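## Task

At the patch panel beneath the switch whose ports have red covers, one patch lead has a free, unplugged end. Insert that plug into port 9 of this panel so that it latches. Do not leave an unheld plug sitting far from the panel. No lead may end up sharply bent. Never withdraw any other plug, even a slight outward shift of one can mean failure. By the end, each lead must sit in every cable-manager ring along its route: if the other lead is missing from one, the task fails, and if the newly plugged lead is missing from one, the result is worse. Anything that stays in place only because the robot holds it does not count. Release everything and move the grippers away at the end.

## Robot and tools

Robot: two arms, left_arm and right_arm, each with six revolute joints (waist, shoulder, elbow, wrist pitch, wrist yaw, wrist roll) and a parallel two-finger gripper. Base poses in the scene frame: left_arm at (+0.084, +0.357, +1.325) m, quat_wxyz (+0.504, +0.115, +0.191, +0.834); right_arm at (+0.084, -0.357, +1.325) m, quat_wxyz (+0.504, -0.115, +0.191, -0.834). Joint ranges (rad): waist -2.880..2.880, shoulder 0.000..3.142, elbow 0.000..3.019, wrist pitch -1.693..1.571, wrist yaw -1.571..1.571, wrist roll -2.094..2.094. Elbows cannot fully straighten.

Frame: one shared scene frame. Origin on the floor at the centre of the robot's foot; +z up, +x the direction the robot faces, +y toward the robot's own left (left_arm's side). Arm names do not correspond to image sides. Only the floor height is known. Gripper frame: fingers extend along its +z, close and open along its y. end_effector_position is the point between the finger pads, roughly 1 cm short of the fingertips. Reported hand positions can be off, more so at long reach, and motions tend to settle a centimetre or more from the command, usually low.

Row format (used by all motion tools): one flat list of 16 numbers covering both arms, even when only one moves: left_arm x, y, z, qw, qx, qy, qz, opening, then right_arm in the same 8-number order. x, y, z are an absolute target position in metres in the scene frame; qw..qz an absolute target orientation quaternion, w first, in the scene frame. opening is a scale from -1 (closed) to +1 (fully open, 0.094 m). Optionally 12 more numbers, each 0 to 1, may follow: per-joint stiffness multipliers, left_arm's six then right_arm's six in Joint positions order; they persist until changed.

execute_actions(actions): a list of actions; each action is a table of up to 15 rows, one row per 1/30 s control step; a short table repeats its last row to fill 15 steps. Empty list returns state and images only. A target more than 0.6 m from the gripper's current position along any of that gripper's own axes gets the action refused for both arms; if the first action fails this against the last reported state, or any action is malformed, nothing runs. Each control step clips the command to within 70 mm and 16 degrees of the measured pose, solved by damped IK favouring position over orientation, so far targets need several actions. To hold an orientation, repeat your own fixed quaternion rather than copying a drifted reported one.

move(target, speed, blocking): target is one 16-number row (absolute poses as above). Grippers travel straight lines, ending together, over 0.5 to 10 s (cut off at 10 s). speed is the path top speed in m/s, 0.002 to 0.5, default 0.25; rotation is capped at twice that in rad/s. Opening is applied at the start. Paths ignore obstacles and the other arm; grippers lag, wander, and may exceed speed near full reach. Faster contact and targets set deeper past contact push harder. blocking=false returns after 0.5 s while motion continues; then only wait or stop are accepted until an end is reported. The result adds a move: line with the ending (done, off_target, moving, held, fault) and limits (paced = pose clipped; held = some steps blocked, after which motion may jump fast), plus each gripper's distance from its target.

wait(seconds): 0 to 10; lets the scene run with last commands held; returns early if a running move ends. stop(): brakes a running move; needs room; fingers keep moving. zoom_image(camera, region): camera one of cam_head_left (672x504), cam_head_right (672x504), cam_left_wrist (504x504), cam_right_wrist (504x504); region [x0, y0, x1, y1] pixels from top-left, at most 504x504. read_manual(section): licence texts only. finished_scene(scene): ends scene 1 or 2 irreversibly and reports success; the next scene's task follows.

Results: state line 'left_arm: ... | right_arm: ...' with each gripper's position and quaternion; Hand target lines (pose each arm is currently driven toward); Joint positions (last value is finger opening in metres); grip_measured on the command scale (each gripper biased by up to about 1 mm). Action calls also list per-step positions; HELD marks steps where an arm's command was held back. 'pose unreachable' means the clearance check altered or blocked that arm's command. FAULT lines report arm stops. MOTOR HOT appears from 85 °C; at 100 °C an OVER-TEMPERATURE FAULT drops that arm until it cools. Heat builds while holding loads, even during thinking, and some carries into the next scene.

Gripping: fingers go where grip_measured would read the commanded value (except near ±1). To hold, command below grip_measured: about 0.03 lower holds firmly, smaller margins hold lighter. Pad force limit roughly 50 to 62 N, less for parts under 2 mm thick; first contact can spike.

To keep an arm still, resend its last reported full pose and intended opening each call.

Avoid: arms colliding or pressing each other (can end the scene), dropping or slamming things, hard pushes, pulling any other plug outward, leaving leads sharply kinked or outside their rings, and ending while the robot still supports the work. Release and retract before finishing.

Each tool is called after ">>>" in YAML: its name, and indented under it one key for each argument.

## Session

>>> execute_actions:
  actions: []

Scene clock: 0.00 s.
left_arm: end_effector_position=(+0.6819, +0.3633, +1.3526) grip_measured=+1.000 end_effector_quat_wxyz=(+0.256, -0.004, +0.967, +0.009) | right_arm: end_effector_position=(+0.6774, -0.3489, +1.3434) grip_measured=+1.000 end_effector_quat_wxyz=(-0.247, +0.009, -0.969, -0.007)
Joint positions: left_arm=[-2.185  1.296  1.002 -0.365 -0.279  0.054  0.094] | right_arm=[ 2.201  1.313  0.997 -0.367  0.256 -0.054  0.094]
Joint velocities: left_arm=[-0.005 -0.005  0.012 -0.007  0.007  0.051  0.   ] | right_arm=[ 0.015 -0.015  0.007 -0.017  0.081 -0.051  0.   ]
Hand target (left_arm): +0.693, +0.365, +1.363; +0.269, -0.007, +0.963, +0.008
Hand target (right_arm): +0.685, -0.350, +1.347; +0.252, -0.007, +0.968, +0.007
Joint stiffness scale: left_arm=[1. 1. 1. 1. 1. 1.] | right_arm=[1. 1. 1. 1. 1. 1.]

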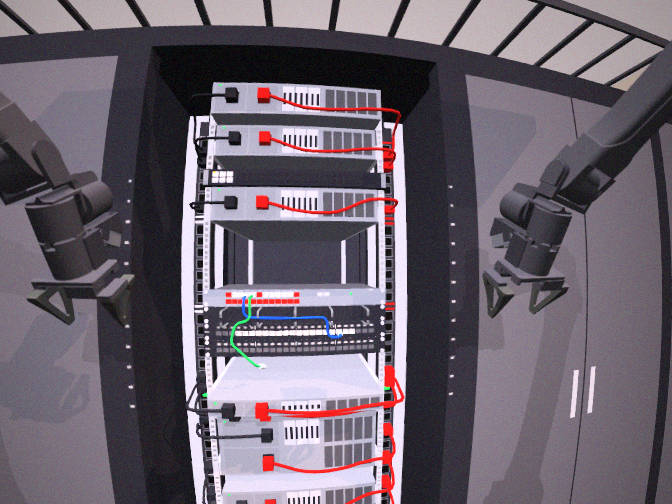

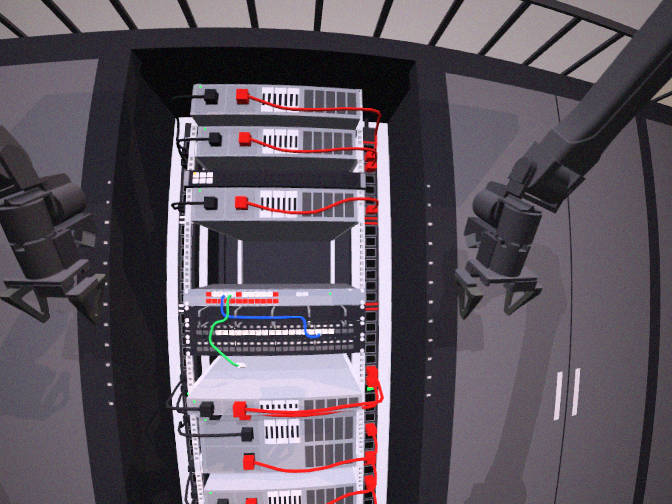

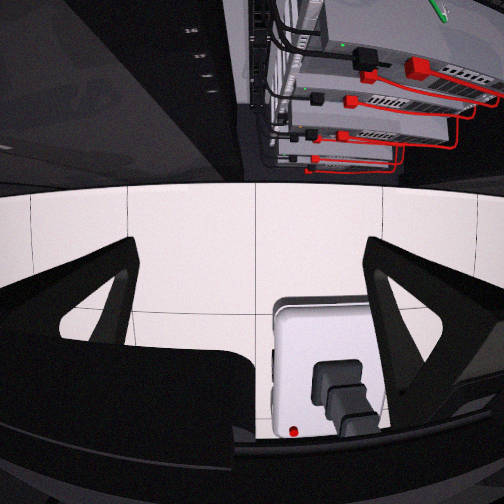

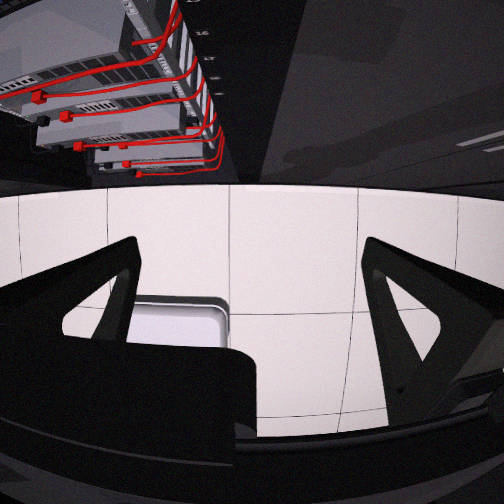

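>>> zoom_image:
  camera: "cam_head_left"
  region: [195, 270, 405, 390]

>>> zoom_image:
  camera: "cam_head_right"
  region: [175, 270, 385, 390]

Region (195, 270, 405, 390) of cam_head_left's 672x504 image, scaled by 2.400, with more detail than that image has; it fills the top 288 rows of this view, and the rest is white.

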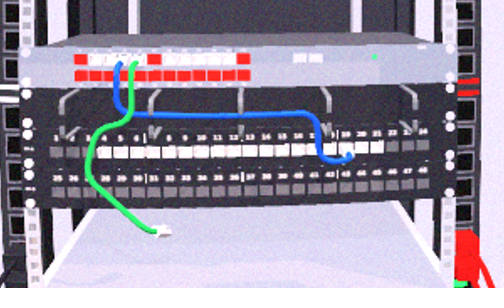

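Region (175, 270, 385, 390) of cam_head_right's 672x504 image, scaled by 2.400, with more detail than that image has; it fills the top 288 rows of this view, and the rest is white.

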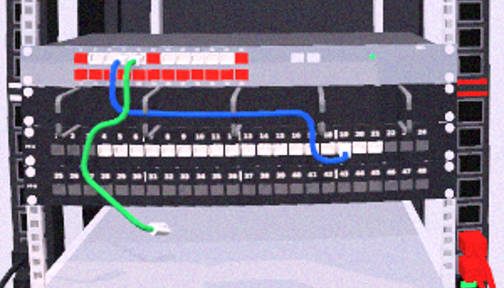

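>>> move:
  target: [0.70,0.15,1.30,0.707,0,0.707,0,1,0.6774,-0.3489,1.3434,0.247,-0.009,0.969,0.007,1]

Scene clock: 3.73 s.
left_arm: end_effector_position=(+0.6991, +0.1596, +1.2841) grip_measured=+1.000 end_effector_quat_wxyz=(-0.683, -0.000, -0.731, -0.003) | right_arm: end_effector_position=(+0.6774, -0.3489, +1.3434) grip_measured=+1.000 end_effector_quat_wxyz=(-0.247, +0.009, -0.969, -0.007)
Joint positions: left_arm=[-2.501  2.063  0.883  1.538 -0.399  0.362  0.094] | right_arm=[ 2.201  1.313  0.997 -0.367  0.256 -0.054  0.094]
Joint velocities: left_arm=[-0.024 -0.015 -0.002 -0.007 -0.037 -0.022  0.   ] | right_arm=[-0.005 -0.005  0.017 -0.002 -0.022 -0.037  0.   ]
Hand target (left_arm): +0.703, +0.150, +1.299; +0.699, -0.004, +0.715, -0.003
Hand target (right_arm): +0.677, -0.349, +1.343; +0.247, -0.009, +0.969, +0.007
Off the commanded pose (left_arm): 0.019 m, 4 deg.
Off the commanded pose (right_arm): 0.000 m, 0 deg.
Joint stiffness scale: left_arm=[1. 1. 1. 1. 1. 1.] | right_arm=[1. 1. 1. 1. 1. 1.]
joint sent to its limit (left arm) — the command would take joint 4 (wrist pitch) past its upper limit, so that joint was sent only as far as its limit.
move: off_target (left_arm)

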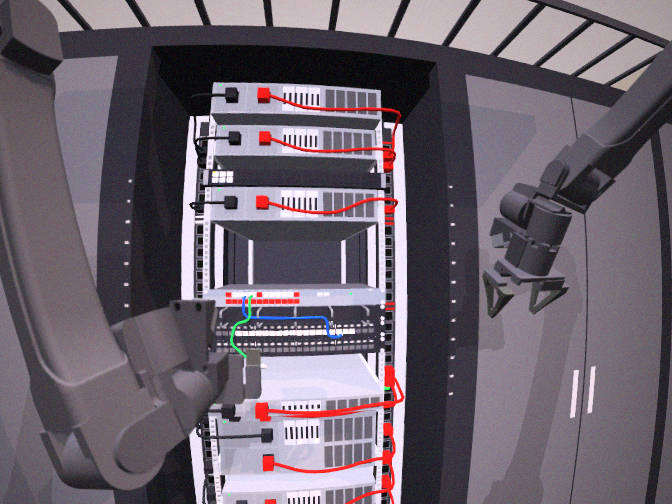

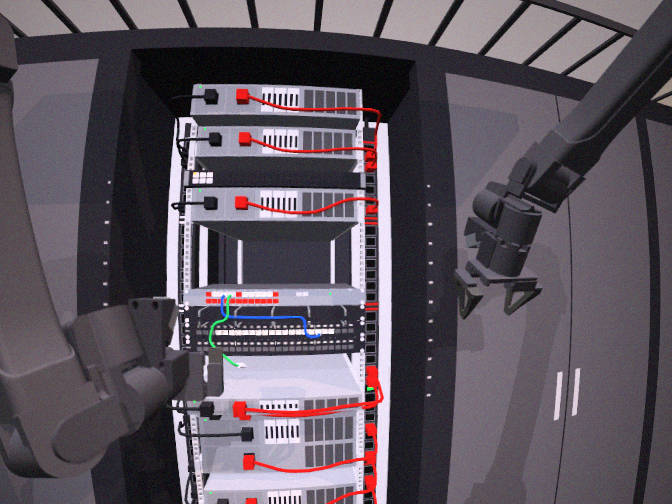

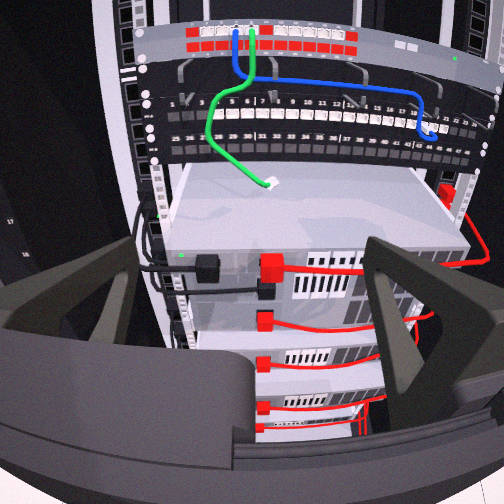

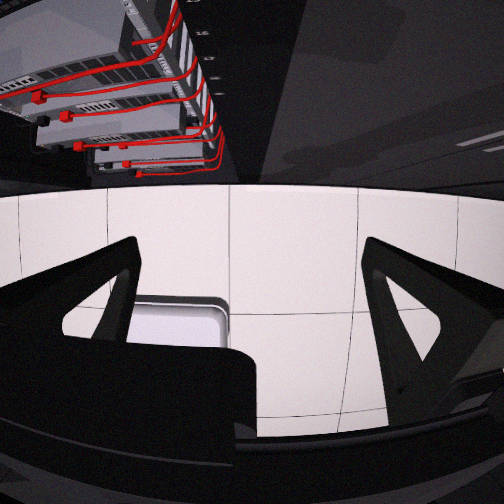

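>>> zoom_image:
  camera: "cam_left_wrist"
  region: [130, 10, 380, 250]

Region (130, 10, 380, 250) of cam_left_wrist's 504x504 image, scaled by 2.016, with more detail than that image has; it fills the top 484 rows of this view, and the rest is white.

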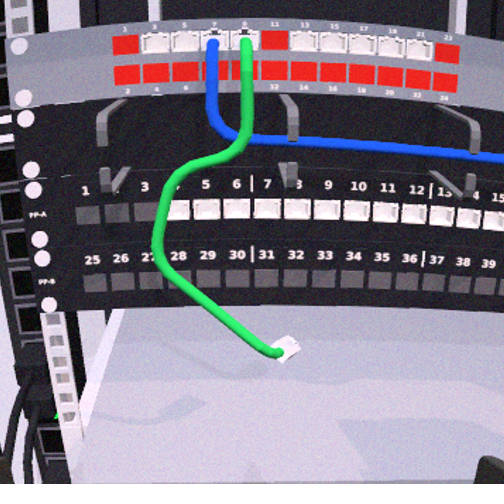

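>>> move:
  target: [0.78,0.13,1.22,0.68,0,0.733,0,1,0.6774,-0.3489,1.3434,0.247,-0.009,0.969,0.007,1]
  speed: 0.15

>>> zoom_image:
  camera: "cam_left_wrist"
  region: [130, 0, 430, 250]

Scene clock: 5.73 s.
left_arm: end_effector_position=(+0.7714, +0.1223, +1.2292) grip_measured=+1.000 end_effector_quat_wxyz=(-0.684, -0.004, -0.730, +0.005) | right_arm: end_effector_position=(+0.6774, -0.3489, +1.3434) grip_measured=+1.000 end_effector_quat_wxyz=(-0.247, +0.009, -0.969, -0.007)
Joint positions: left_arm=[-2.473  2.246  1.185  1.413 -0.356  0.346  0.094] | right_arm=[ 2.201  1.313  0.997 -0.367  0.256 -0.054  0.094]
Joint velocities: left_arm=[-0.005  0.005 -0.012 -0.012  0.007 -0.007  0.   ] | right_arm=[-0.005 -0.005  0.012 -0.017  0.037 -0.022  0.   ]
Hand target (left_arm): +0.780, +0.131, +1.221; +0.680, -0.000, +0.733, -0.000
Hand target (right_arm): +0.677, -0.349, +1.343; +0.247, -0.009, +0.969, +0.007
Off the commanded pose (left_arm): 0.015 m, 1 deg.
Off the commanded pose (right_arm): 0.000 m, 0 deg.
Joint stiffness scale: left_arm=[1. 1. 1. 1. 1. 1.] | right_arm=[1. 1. 1. 1. 1. 1.]
move: off_target (left_arm)

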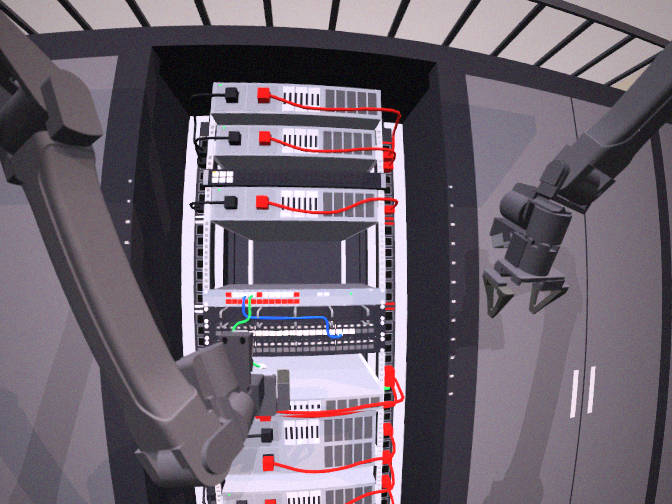

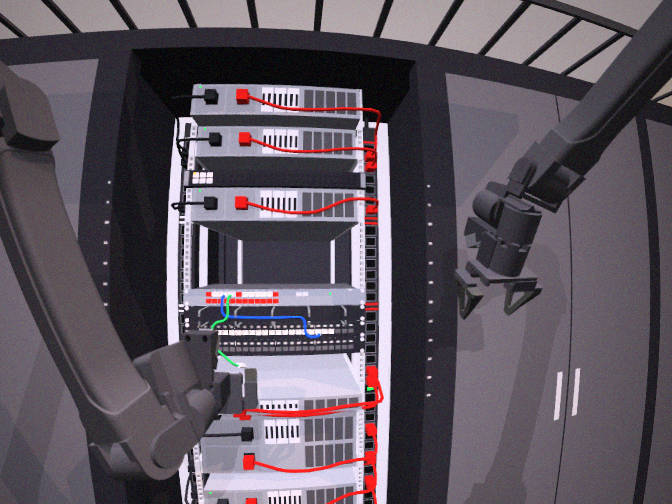

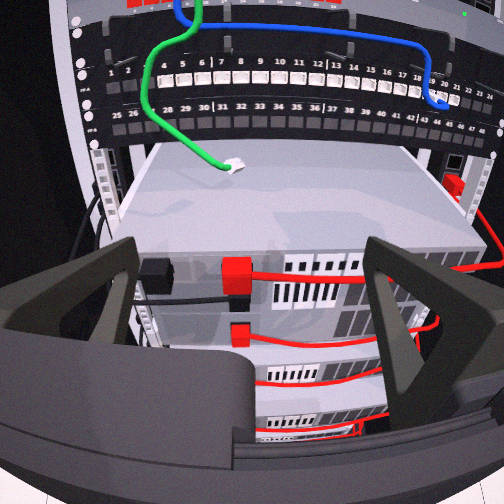

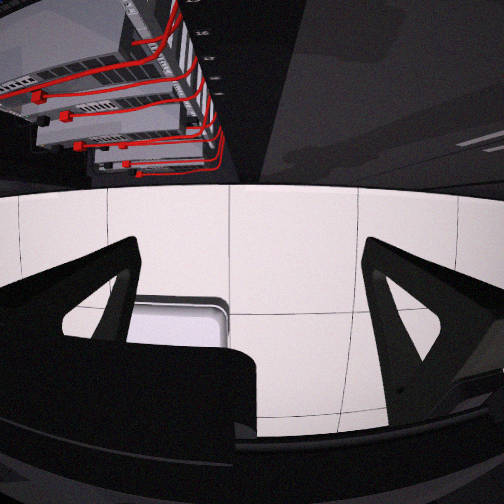

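Region (130, 0, 430, 250) of cam_left_wrist's 504x504 image, scaled by 1.680, with more detail than that image has.

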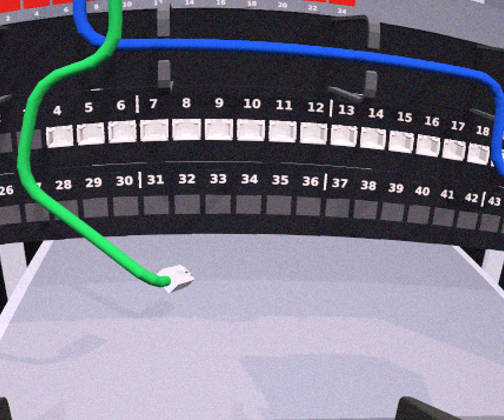

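>>> move:
  target: [0.85,0.14,1.19,0.69,0,0.724,0,1,0.6774,-0.3489,1.3434,0.247,-0.009,0.969,0.007,1]
  speed: 0.12

>>> zoom_image:
  camera: "cam_left_wrist"
  region: [150, 50, 350, 250]

Scene clock: 7.33 s.
left_arm: end_effector_position=(+0.8405, +0.1333, +1.1986) grip_measured=+1.000 end_effector_quat_wxyz=(-0.692, -0.004, -0.722, +0.004) | right_arm: end_effector_position=(+0.6774, -0.3489, +1.3434) grip_measured=+1.000 end_effector_quat_wxyz=(-0.247, +0.009, -0.969, -0.007)
Joint positions: left_arm=[-2.403  2.347  1.416  1.299 -0.285  0.329  0.094] | right_arm=[ 2.201  1.313  0.997 -0.367  0.256 -0.054  0.094]
Joint velocities: left_arm=[-0.005  0.005 -0.007 -0.002 -0.066 -0.007  0.   ] | right_arm=[ 0.005 -0.005  0.012 -0.007 -0.125 -0.037  0.   ]
Hand target (left_arm): +0.849, +0.141, +1.190; +0.690, -0.000, +0.724, +0.000
Hand target (right_arm): +0.677, -0.349, +1.343; +0.247, -0.009, +0.969, +0.007
Off the commanded pose (left_arm): 0.014 m, 1 deg.
Off the commanded pose (right_arm): 0.000 m, 0 deg.
Joint stiffness scale: left_arm=[1. 1. 1. 1. 1. 1.] | right_arm=[1. 1. 1. 1. 1. 1.]
move: off_target (left_arm)

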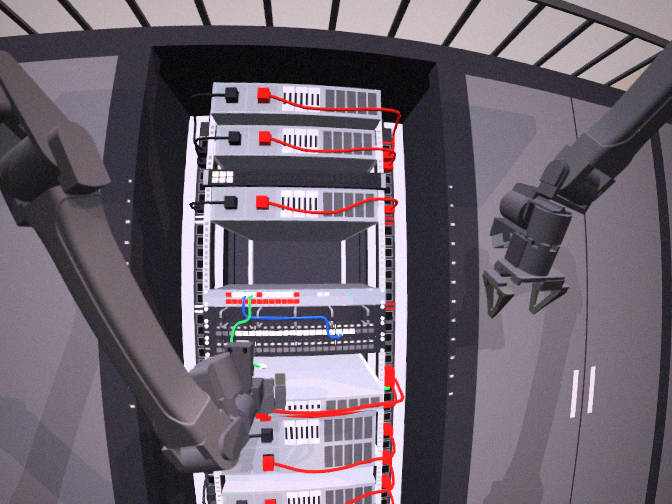

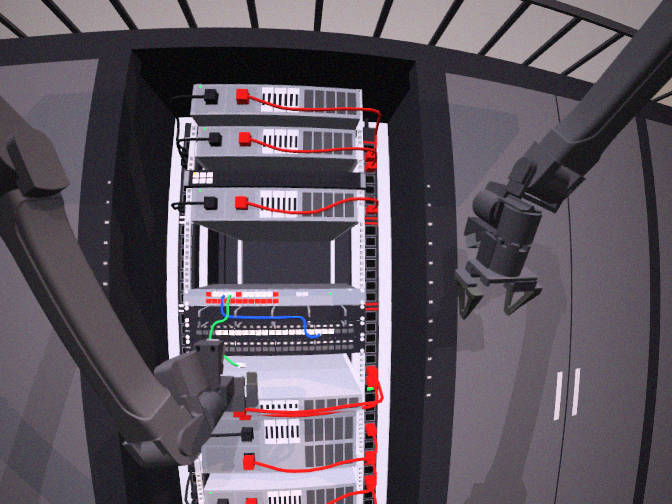

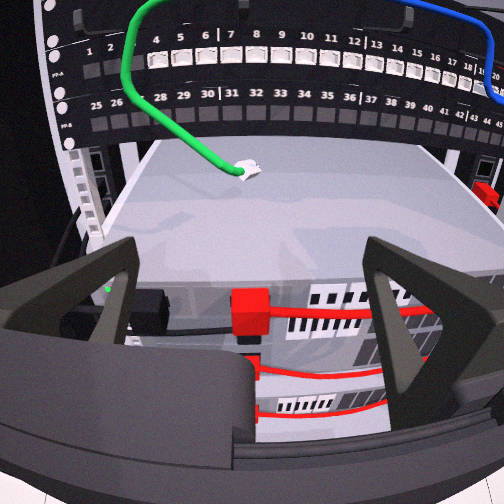

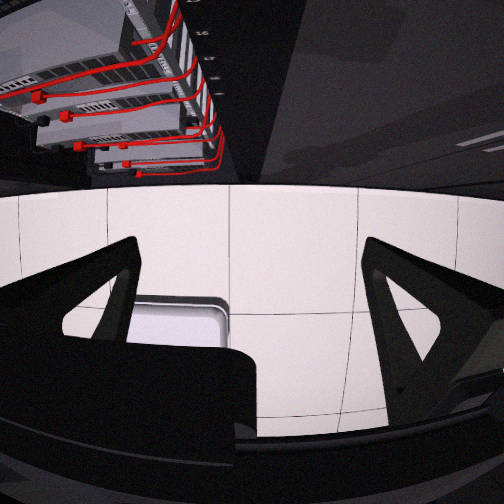

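Region (150, 50, 350, 250) of cam_left_wrist's 504x504 image, scaled by 2.520, with more detail than that image has.

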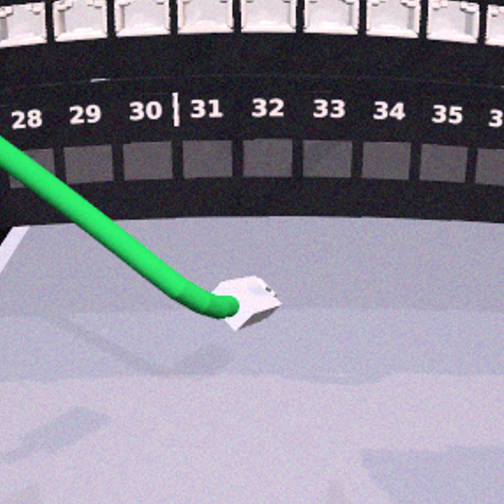

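>>> move:
  target: [0.85,0.14,1.19,0.69,0,0.724,0,1,0.85,0.0,1.18,0.664,-0.242,0.664,0.242,-1]
  speed: 0.2

Scene clock: 11.37 s.
left_arm: end_effector_position=(+0.8405, +0.1333, +1.1986) grip_measured=+1.000 end_effector_quat_wxyz=(-0.692, -0.004, -0.722, +0.004) | right_arm: end_effector_position=(+0.8371, -0.0072, +1.1732) grip_measured=-0.977 end_effector_quat_wxyz=(-0.649, +0.246, -0.678, -0.242)
Joint positions: left_arm=[-2.403  2.347  1.416  1.299 -0.285  0.329  0.094] | right_arm=[ 2.399  2.409  1.578  0.968 -0.375 -0.36   0.001]
Joint velocities: left_arm=[-0.005 -0.005  0.022 -0.012 -0.037 -0.066  0.   ] | right_arm=[-0.015 -0.015  0.007 -0.007 -0.037 -0.007  0.   ]
Hand target (left_arm): +0.849, +0.140, +1.190; +0.690, -0.000, +0.724, +0.000
Hand target (right_arm): +0.844, +0.001, +1.179; +0.664, -0.249, +0.664, +0.239
Off the commanded pose (left_arm): 0.014 m, 1 deg.
Off the commanded pose (right_arm): 0.016 m, 2 deg.
Joint stiffness scale: left_arm=[1. 1. 1. 1. 1. 1.] | right_arm=[1. 1. 1. 1. 1. 1.]
move: off_target (left_arm, right_arm)

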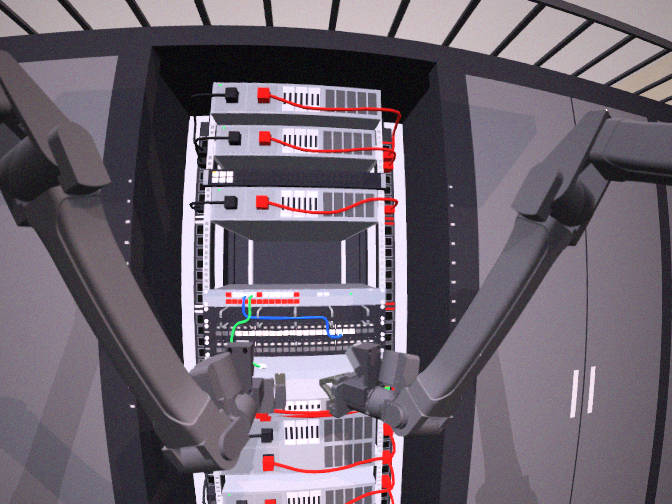

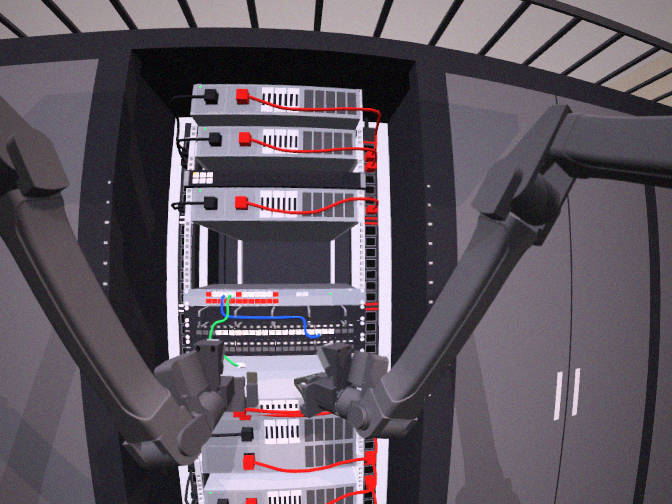

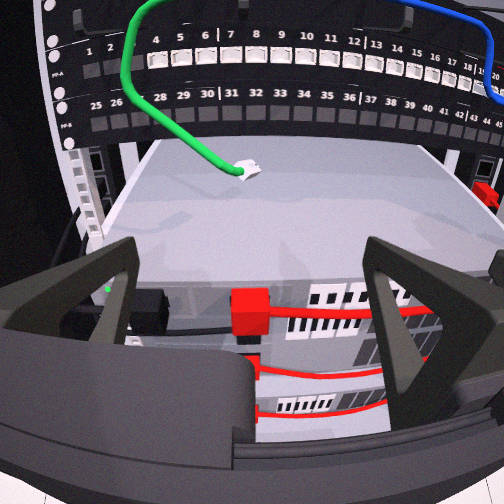

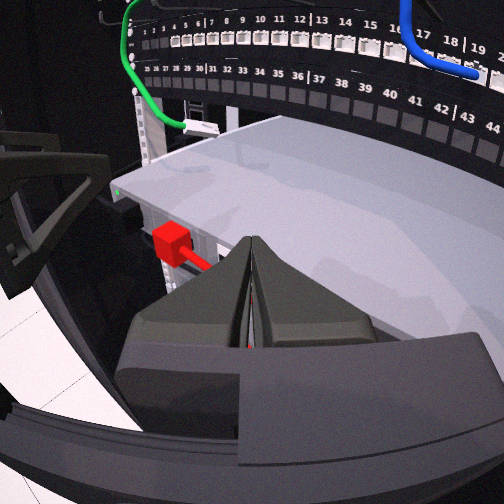

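>>> zoom_image:
  camera: "cam_right_wrist"
  region: [150, 90, 250, 160]

>>> zoom_image:
  camera: "cam_right_wrist"
  region: [380, 0, 504, 110]

>>> zoom_image:
  camera: "cam_left_wrist"
  region: [215, 145, 285, 195]

Region (150, 90, 250, 160) of cam_right_wrist's 504x504 image, scaled by 5.040, with more detail than that image has; it fills the top 353 rows of this view, and the rest is white.

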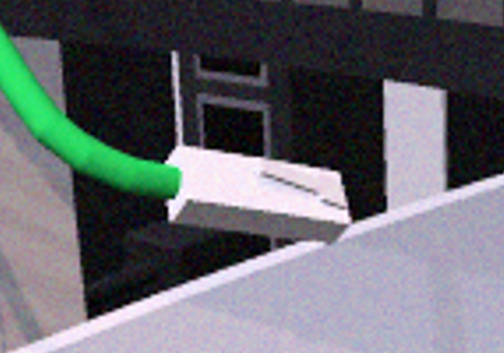

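Region (380, 0, 504, 110) of cam_right_wrist's 504x504 image, scaled by 4.065, with more detail than that image has; it fills the top 447 rows of this view, and the rest is white.

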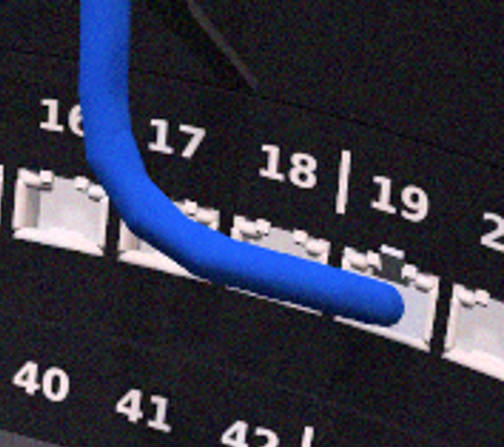

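Region (215, 145, 285, 195) of cam_left_wrist's 504x504 image, scaled by 7.200, with more detail than that image has; it fills the top 360 rows of this view, and the rest is white.

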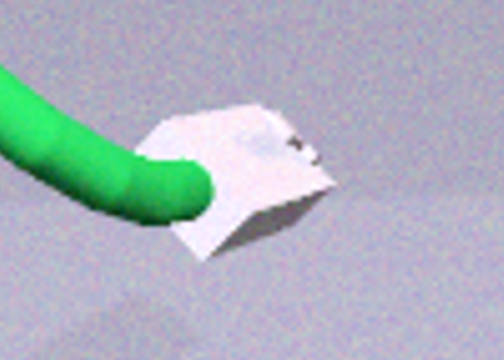

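>>> move:
  target: [0.875,0.163,1.212,0.4992,-0.1912,0.7966,-0.2825,-0.2,0.85,0.0,1.18,0.664,-0.242,0.664,0.242,-1]
  speed: 0.15

Scene clock: 16.83 s.
left_arm: end_effector_position=(+0.8623, +0.1462, +1.2027) grip_measured=-0.198 end_effector_quat_wxyz=(+0.495, -0.180, +0.801, -0.284) | right_arm: end_effector_position=(+0.8439, -0.0074, +1.1794) grip_measured=-0.977 end_effector_quat_wxyz=(-0.656, +0.245, -0.673, -0.240)
Joint positions: left_arm=[-2.33   2.128  1.369  0.735 -0.036 -0.432  0.038] | right_arm=[ 2.399  2.409  1.594  0.968 -0.375 -0.36   0.001]
Joint velocities: left_arm=[-0.015 -0.005 -0.012 -0.002 -0.037 -0.022 -0.001] | right_arm=[ 0.015  0.005  0.002  0.002 -0.007  0.007  0.   ]
Hand target (left_arm): +0.874, +0.163, +1.212; +0.500, -0.190, +0.797, -0.281
Hand target (right_arm): +0.850, -0.000, +1.180; +0.664, -0.242, +0.664, +0.242
Off the commanded pose (left_arm): 0.023 m, 1 deg.
Off the commanded pose (right_arm): 0.010 m, 1 deg.
Joint stiffness scale: left_arm=[1. 1. 1. 1. 1. 1.] | right_arm=[1. 1. 1. 1. 1. 1.]
move: off_target (left_arm)

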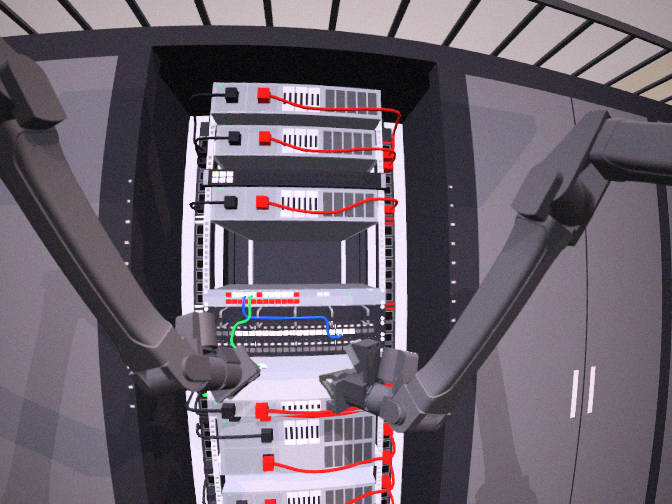

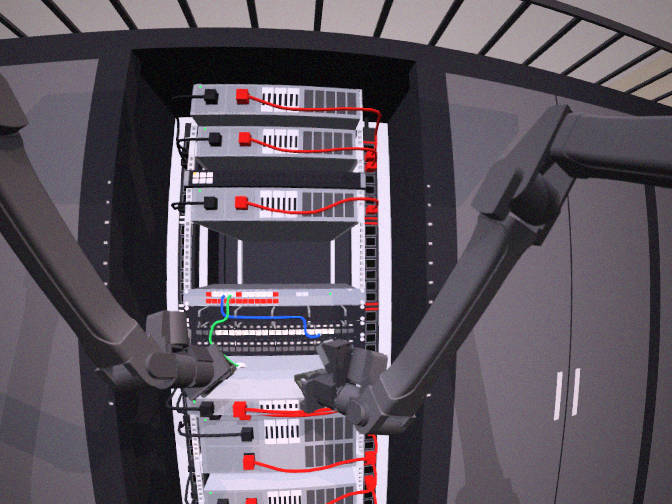

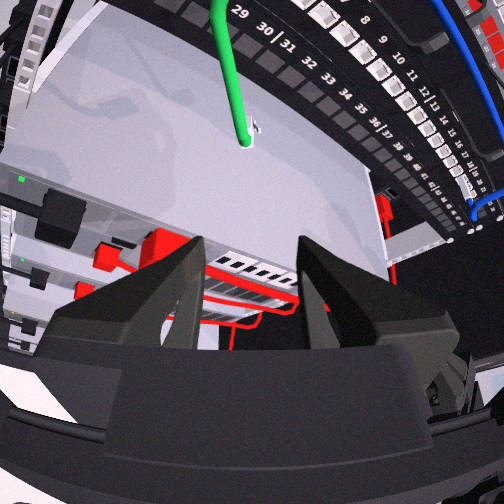

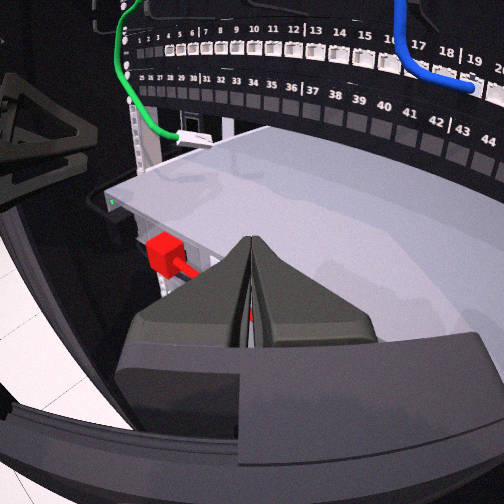

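>>> move:
  target: [0.907,0.170,1.221,0.4992,-0.1912,0.7966,-0.2825,-0.2,0.85,0.0,1.18,0.664,-0.242,0.664,0.242,-1]
  speed: 0.06

Scene clock: 18.43 s.
left_arm: end_effector_position=(+0.8864, +0.1542, +1.2085) grip_measured=-0.198 end_effector_quat_wxyz=(+0.488, -0.182, +0.804, -0.285) | right_arm: end_effector_position=(+0.8439, -0.0074, +1.1794) grip_measured=-0.977 end_effector_quat_wxyz=(-0.656, +0.245, -0.673, -0.240)
Joint positions: left_arm=[-2.314  2.128  1.438  0.65  -0.02  -0.438  0.038] | right_arm=[ 2.399  2.409  1.594  0.968 -0.375 -0.36   0.001]
Joint velocities: left_arm=[-0.015 -0.015 -0.012 -0.002  0.022  0.095  0.   ] | right_arm=[-0.005 -0.005  0.002  0.017 -0.022 -0.037 -0.   ]
Hand target (left_arm): +0.905, +0.171, +1.222; +0.499, -0.191, +0.797, -0.283
Hand target (right_arm): +0.849, -0.000, +1.180; +0.664, -0.242, +0.664, +0.242
Off the commanded pose (left_arm): 0.029 m, 2 deg.
Off the commanded pose (right_arm): 0.010 m, 1 deg.
Joint stiffness scale: left_arm=[1. 1. 1. 1. 1. 1.] | right_arm=[1. 1. 1. 1. 1. 1.]
move: off_target (left_arm)

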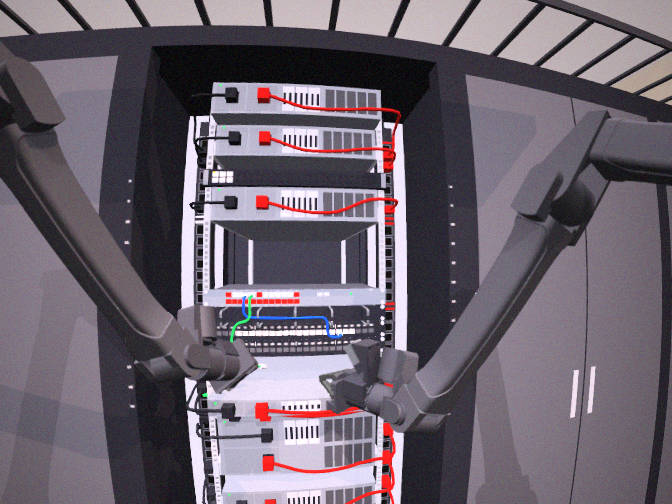

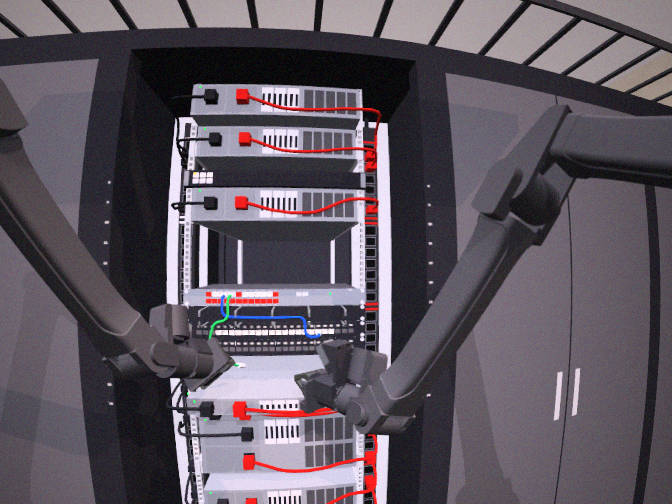

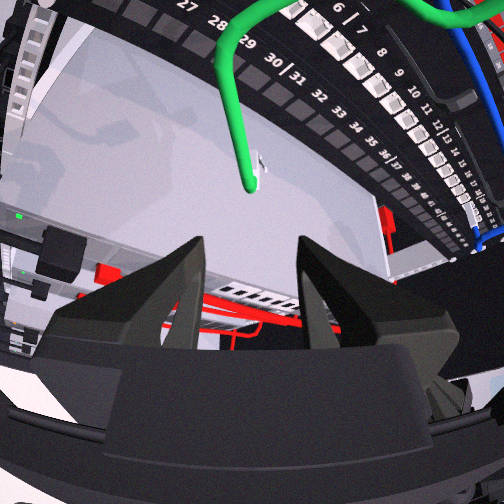

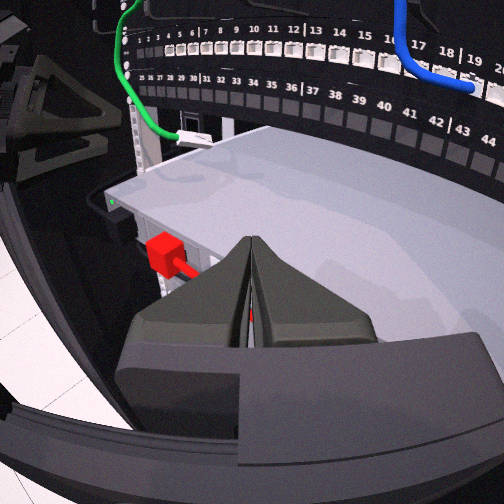

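>>> move:
  target: [0.940,0.160,1.210,0.4992,-0.1912,0.7966,-0.2825,-0.2,0.85,0.0,1.18,0.664,-0.242,0.664,0.242,-1]
  speed: 0.06

Scene clock: 19.93 s.
left_arm: end_effector_position=(+0.9258, +0.1481, +1.2155) grip_measured=-0.198 end_effector_quat_wxyz=(-0.497, +0.183, -0.798, +0.287) | right_arm: end_effector_position=(+0.8439, -0.0074, +1.1794) grip_measured=-0.977 end_effector_quat_wxyz=(-0.656, +0.245, -0.673, -0.240)
Joint positions: left_arm=[-2.314  2.178  1.579  0.582 -0.02  -0.439  0.038] | right_arm=[ 2.399  2.409  1.594  0.968 -0.375 -0.36   0.001]
Joint velocities: left_arm=[ 0.005 -0.015  0.002 -0.017  0.022  0.007 -0.   ] | right_arm=[ 0.015 -0.005 -0.017 -0.002  0.051  0.037 -0.001]
Hand target (left_arm): +0.939, +0.161, +1.210; +0.499, -0.191, +0.796, -0.282
Hand target (right_arm): +0.849, -0.000, +1.180; +0.664, -0.242, +0.664, +0.242
Off the commanded pose (left_arm): 0.019 m, 1 deg.
Off the commanded pose (right_arm): 0.010 m, 1 deg.
Joint stiffness scale: left_arm=[1. 1. 1. 1. 1. 1.] | right_arm=[1. 1. 1. 1. 1. 1.]
move: off_target (left_arm)

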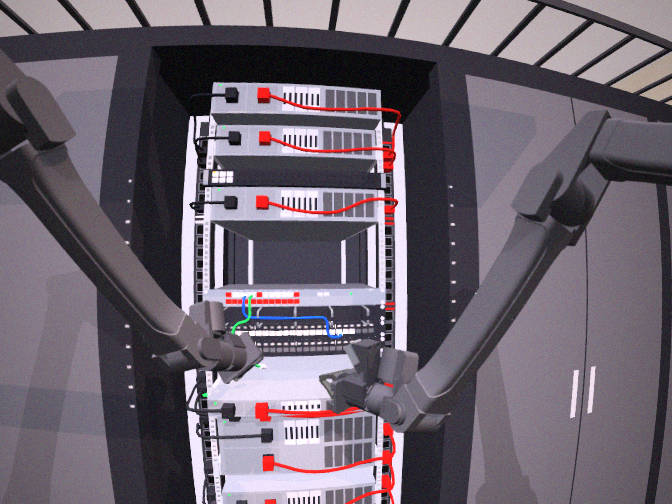

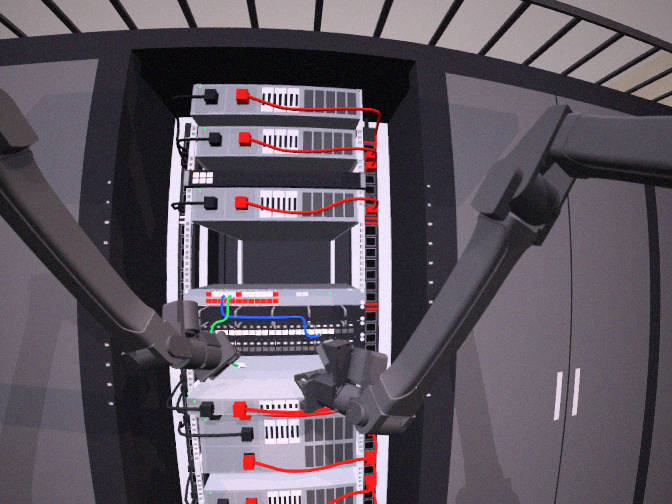

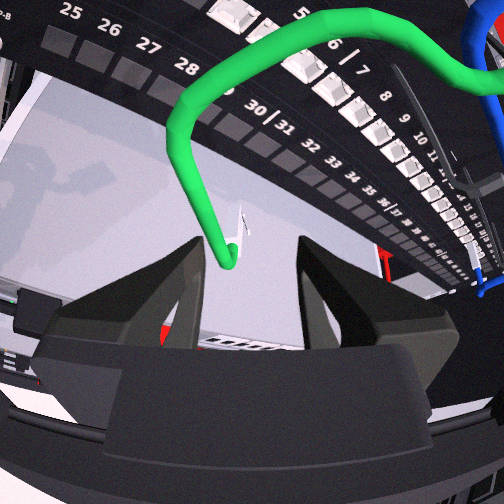

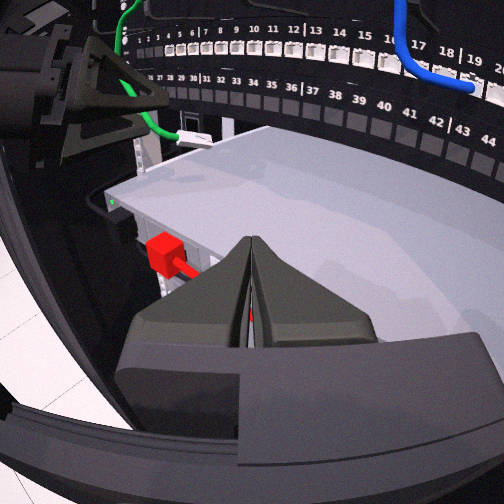

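>>> move:
  target: [0.942,0.157,1.191,0.4992,-0.1912,0.7966,-0.2825,-0.2,0.85,0.0,1.18,0.664,-0.242,0.664,0.242,-1]
  speed: 0.04

Scene clock: 21.37 s.
left_arm: end_effector_position=(+0.9230, +0.1401, +1.1900) grip_measured=-0.198 end_effector_quat_wxyz=(+0.488, -0.182, +0.804, -0.286) | right_arm: end_effector_position=(+0.8439, -0.0074, +1.1794) grip_measured=-0.977 end_effector_quat_wxyz=(-0.656, +0.245, -0.673, -0.240)
Joint positions: left_arm=[-2.314  2.226  1.606  0.582 -0.016 -0.439  0.038] | right_arm=[ 2.399  2.409  1.594  0.968 -0.375 -0.36   0.001]
Joint velocities: left_arm=[ 0.005 -0.005  0.032 -0.002  0.037  0.007 -0.   ] | right_arm=[-0.005  0.005  0.007 -0.007 -0.022  0.007 -0.   ]
Hand target (left_arm): +0.940, +0.158, +1.192; +0.499, -0.191, +0.796, -0.282
Hand target (right_arm): +0.849, -0.000, +1.180; +0.664, -0.242, +0.664, +0.242
Off the commanded pose (left_arm): 0.025 m, 2 deg.
Off the commanded pose (right_arm): 0.010 m, 1 deg.
Joint stiffness scale: left_arm=[1. 1. 1. 1. 1. 1.] | right_arm=[1. 1. 1. 1. 1. 1.]
move: off_target (left_arm)

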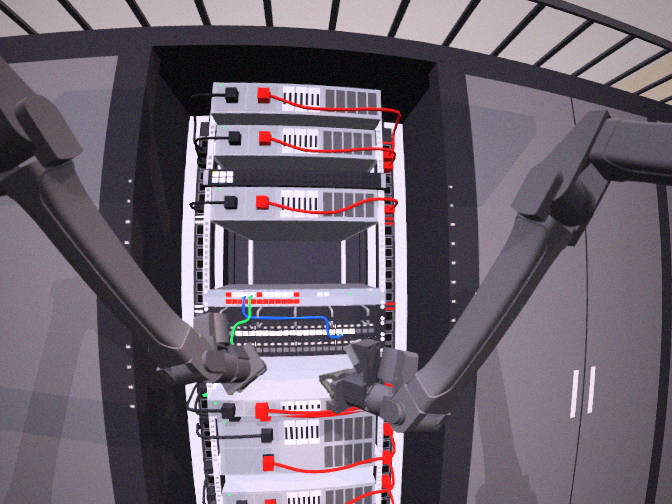

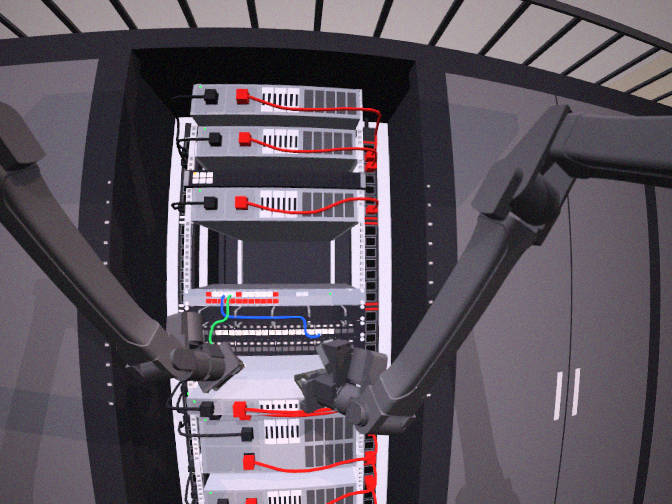

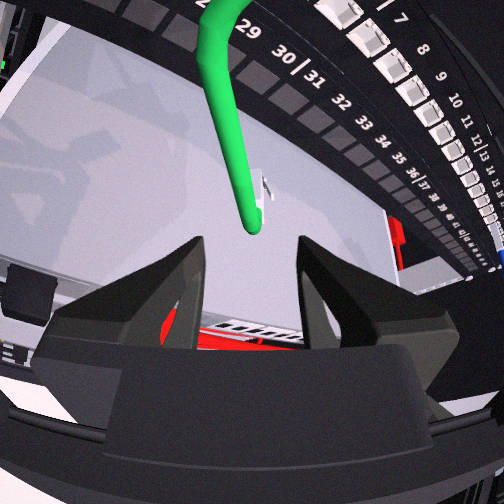

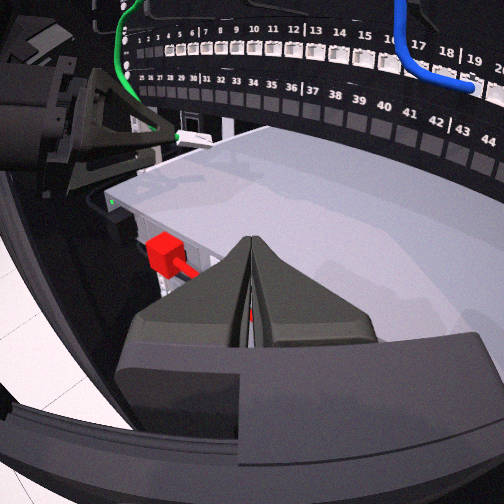

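>>> move:
  target: [0.961,0.161,1.196,0.4992,-0.1912,0.7966,-0.2825,-0.2,0.85,0.0,1.18,0.664,-0.242,0.664,0.242,-1]
  speed: 0.03

Scene clock: 23.40 s.
left_arm: end_effector_position=(+0.9459, +0.1468, +1.2018) grip_measured=-0.198 end_effector_quat_wxyz=(-0.497, +0.183, -0.798, +0.288) | right_arm: end_effector_position=(+0.8439, -0.0074, +1.1794) grip_measured=-0.977 end_effector_quat_wxyz=(-0.656, +0.245, -0.673, -0.240)
Joint positions: left_arm=[-2.304  2.236  1.674  0.544 -0.008 -0.439  0.038] | right_arm=[ 2.399  2.409  1.594  0.968 -0.375 -0.36   0.001]
Joint velocities: left_arm=[-0.005 -0.015  0.002 -0.002  0.022  0.022  0.001] | right_arm=[-0.015  0.005 -0.007 -0.002  0.007 -0.037 -0.   ]
Hand target (left_arm): +0.959, +0.162, +1.197; +0.499, -0.191, +0.796, -0.283
Hand target (right_arm): +0.849, -0.000, +1.180; +0.664, -0.242, +0.664, +0.242
Off the commanded pose (left_arm): 0.022 m, 1 deg.
Off the commanded pose (right_arm): 0.010 m, 1 deg.
Joint stiffness scale: left_arm=[1. 1. 1. 1. 1. 1.] | right_arm=[1. 1. 1. 1. 1. 1.]
move: off_target (left_arm)

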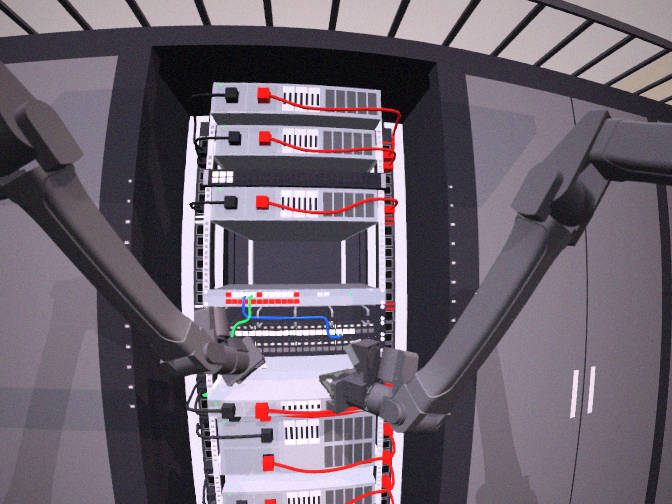

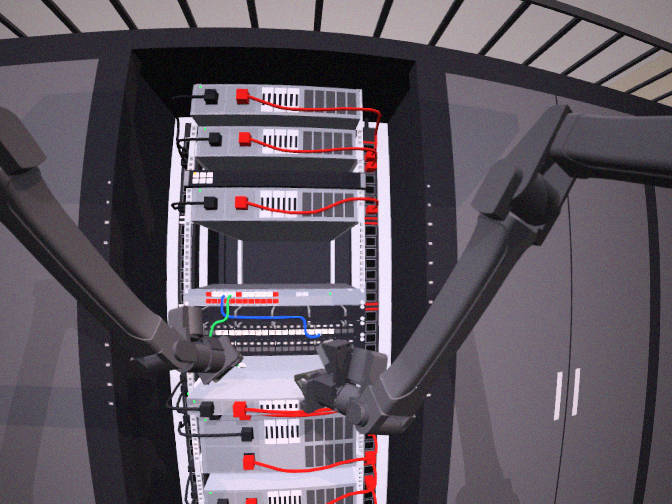

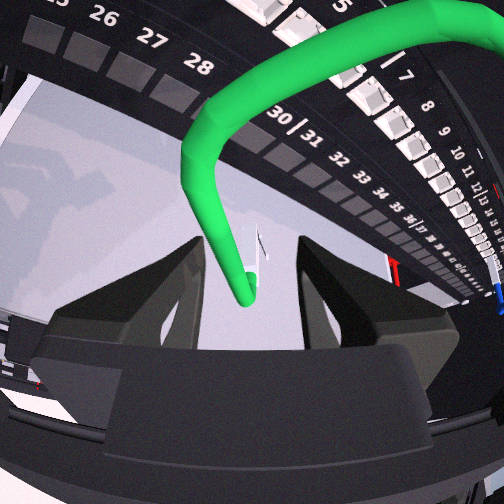

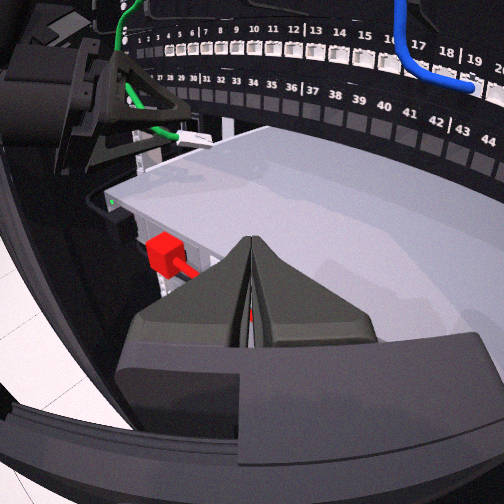

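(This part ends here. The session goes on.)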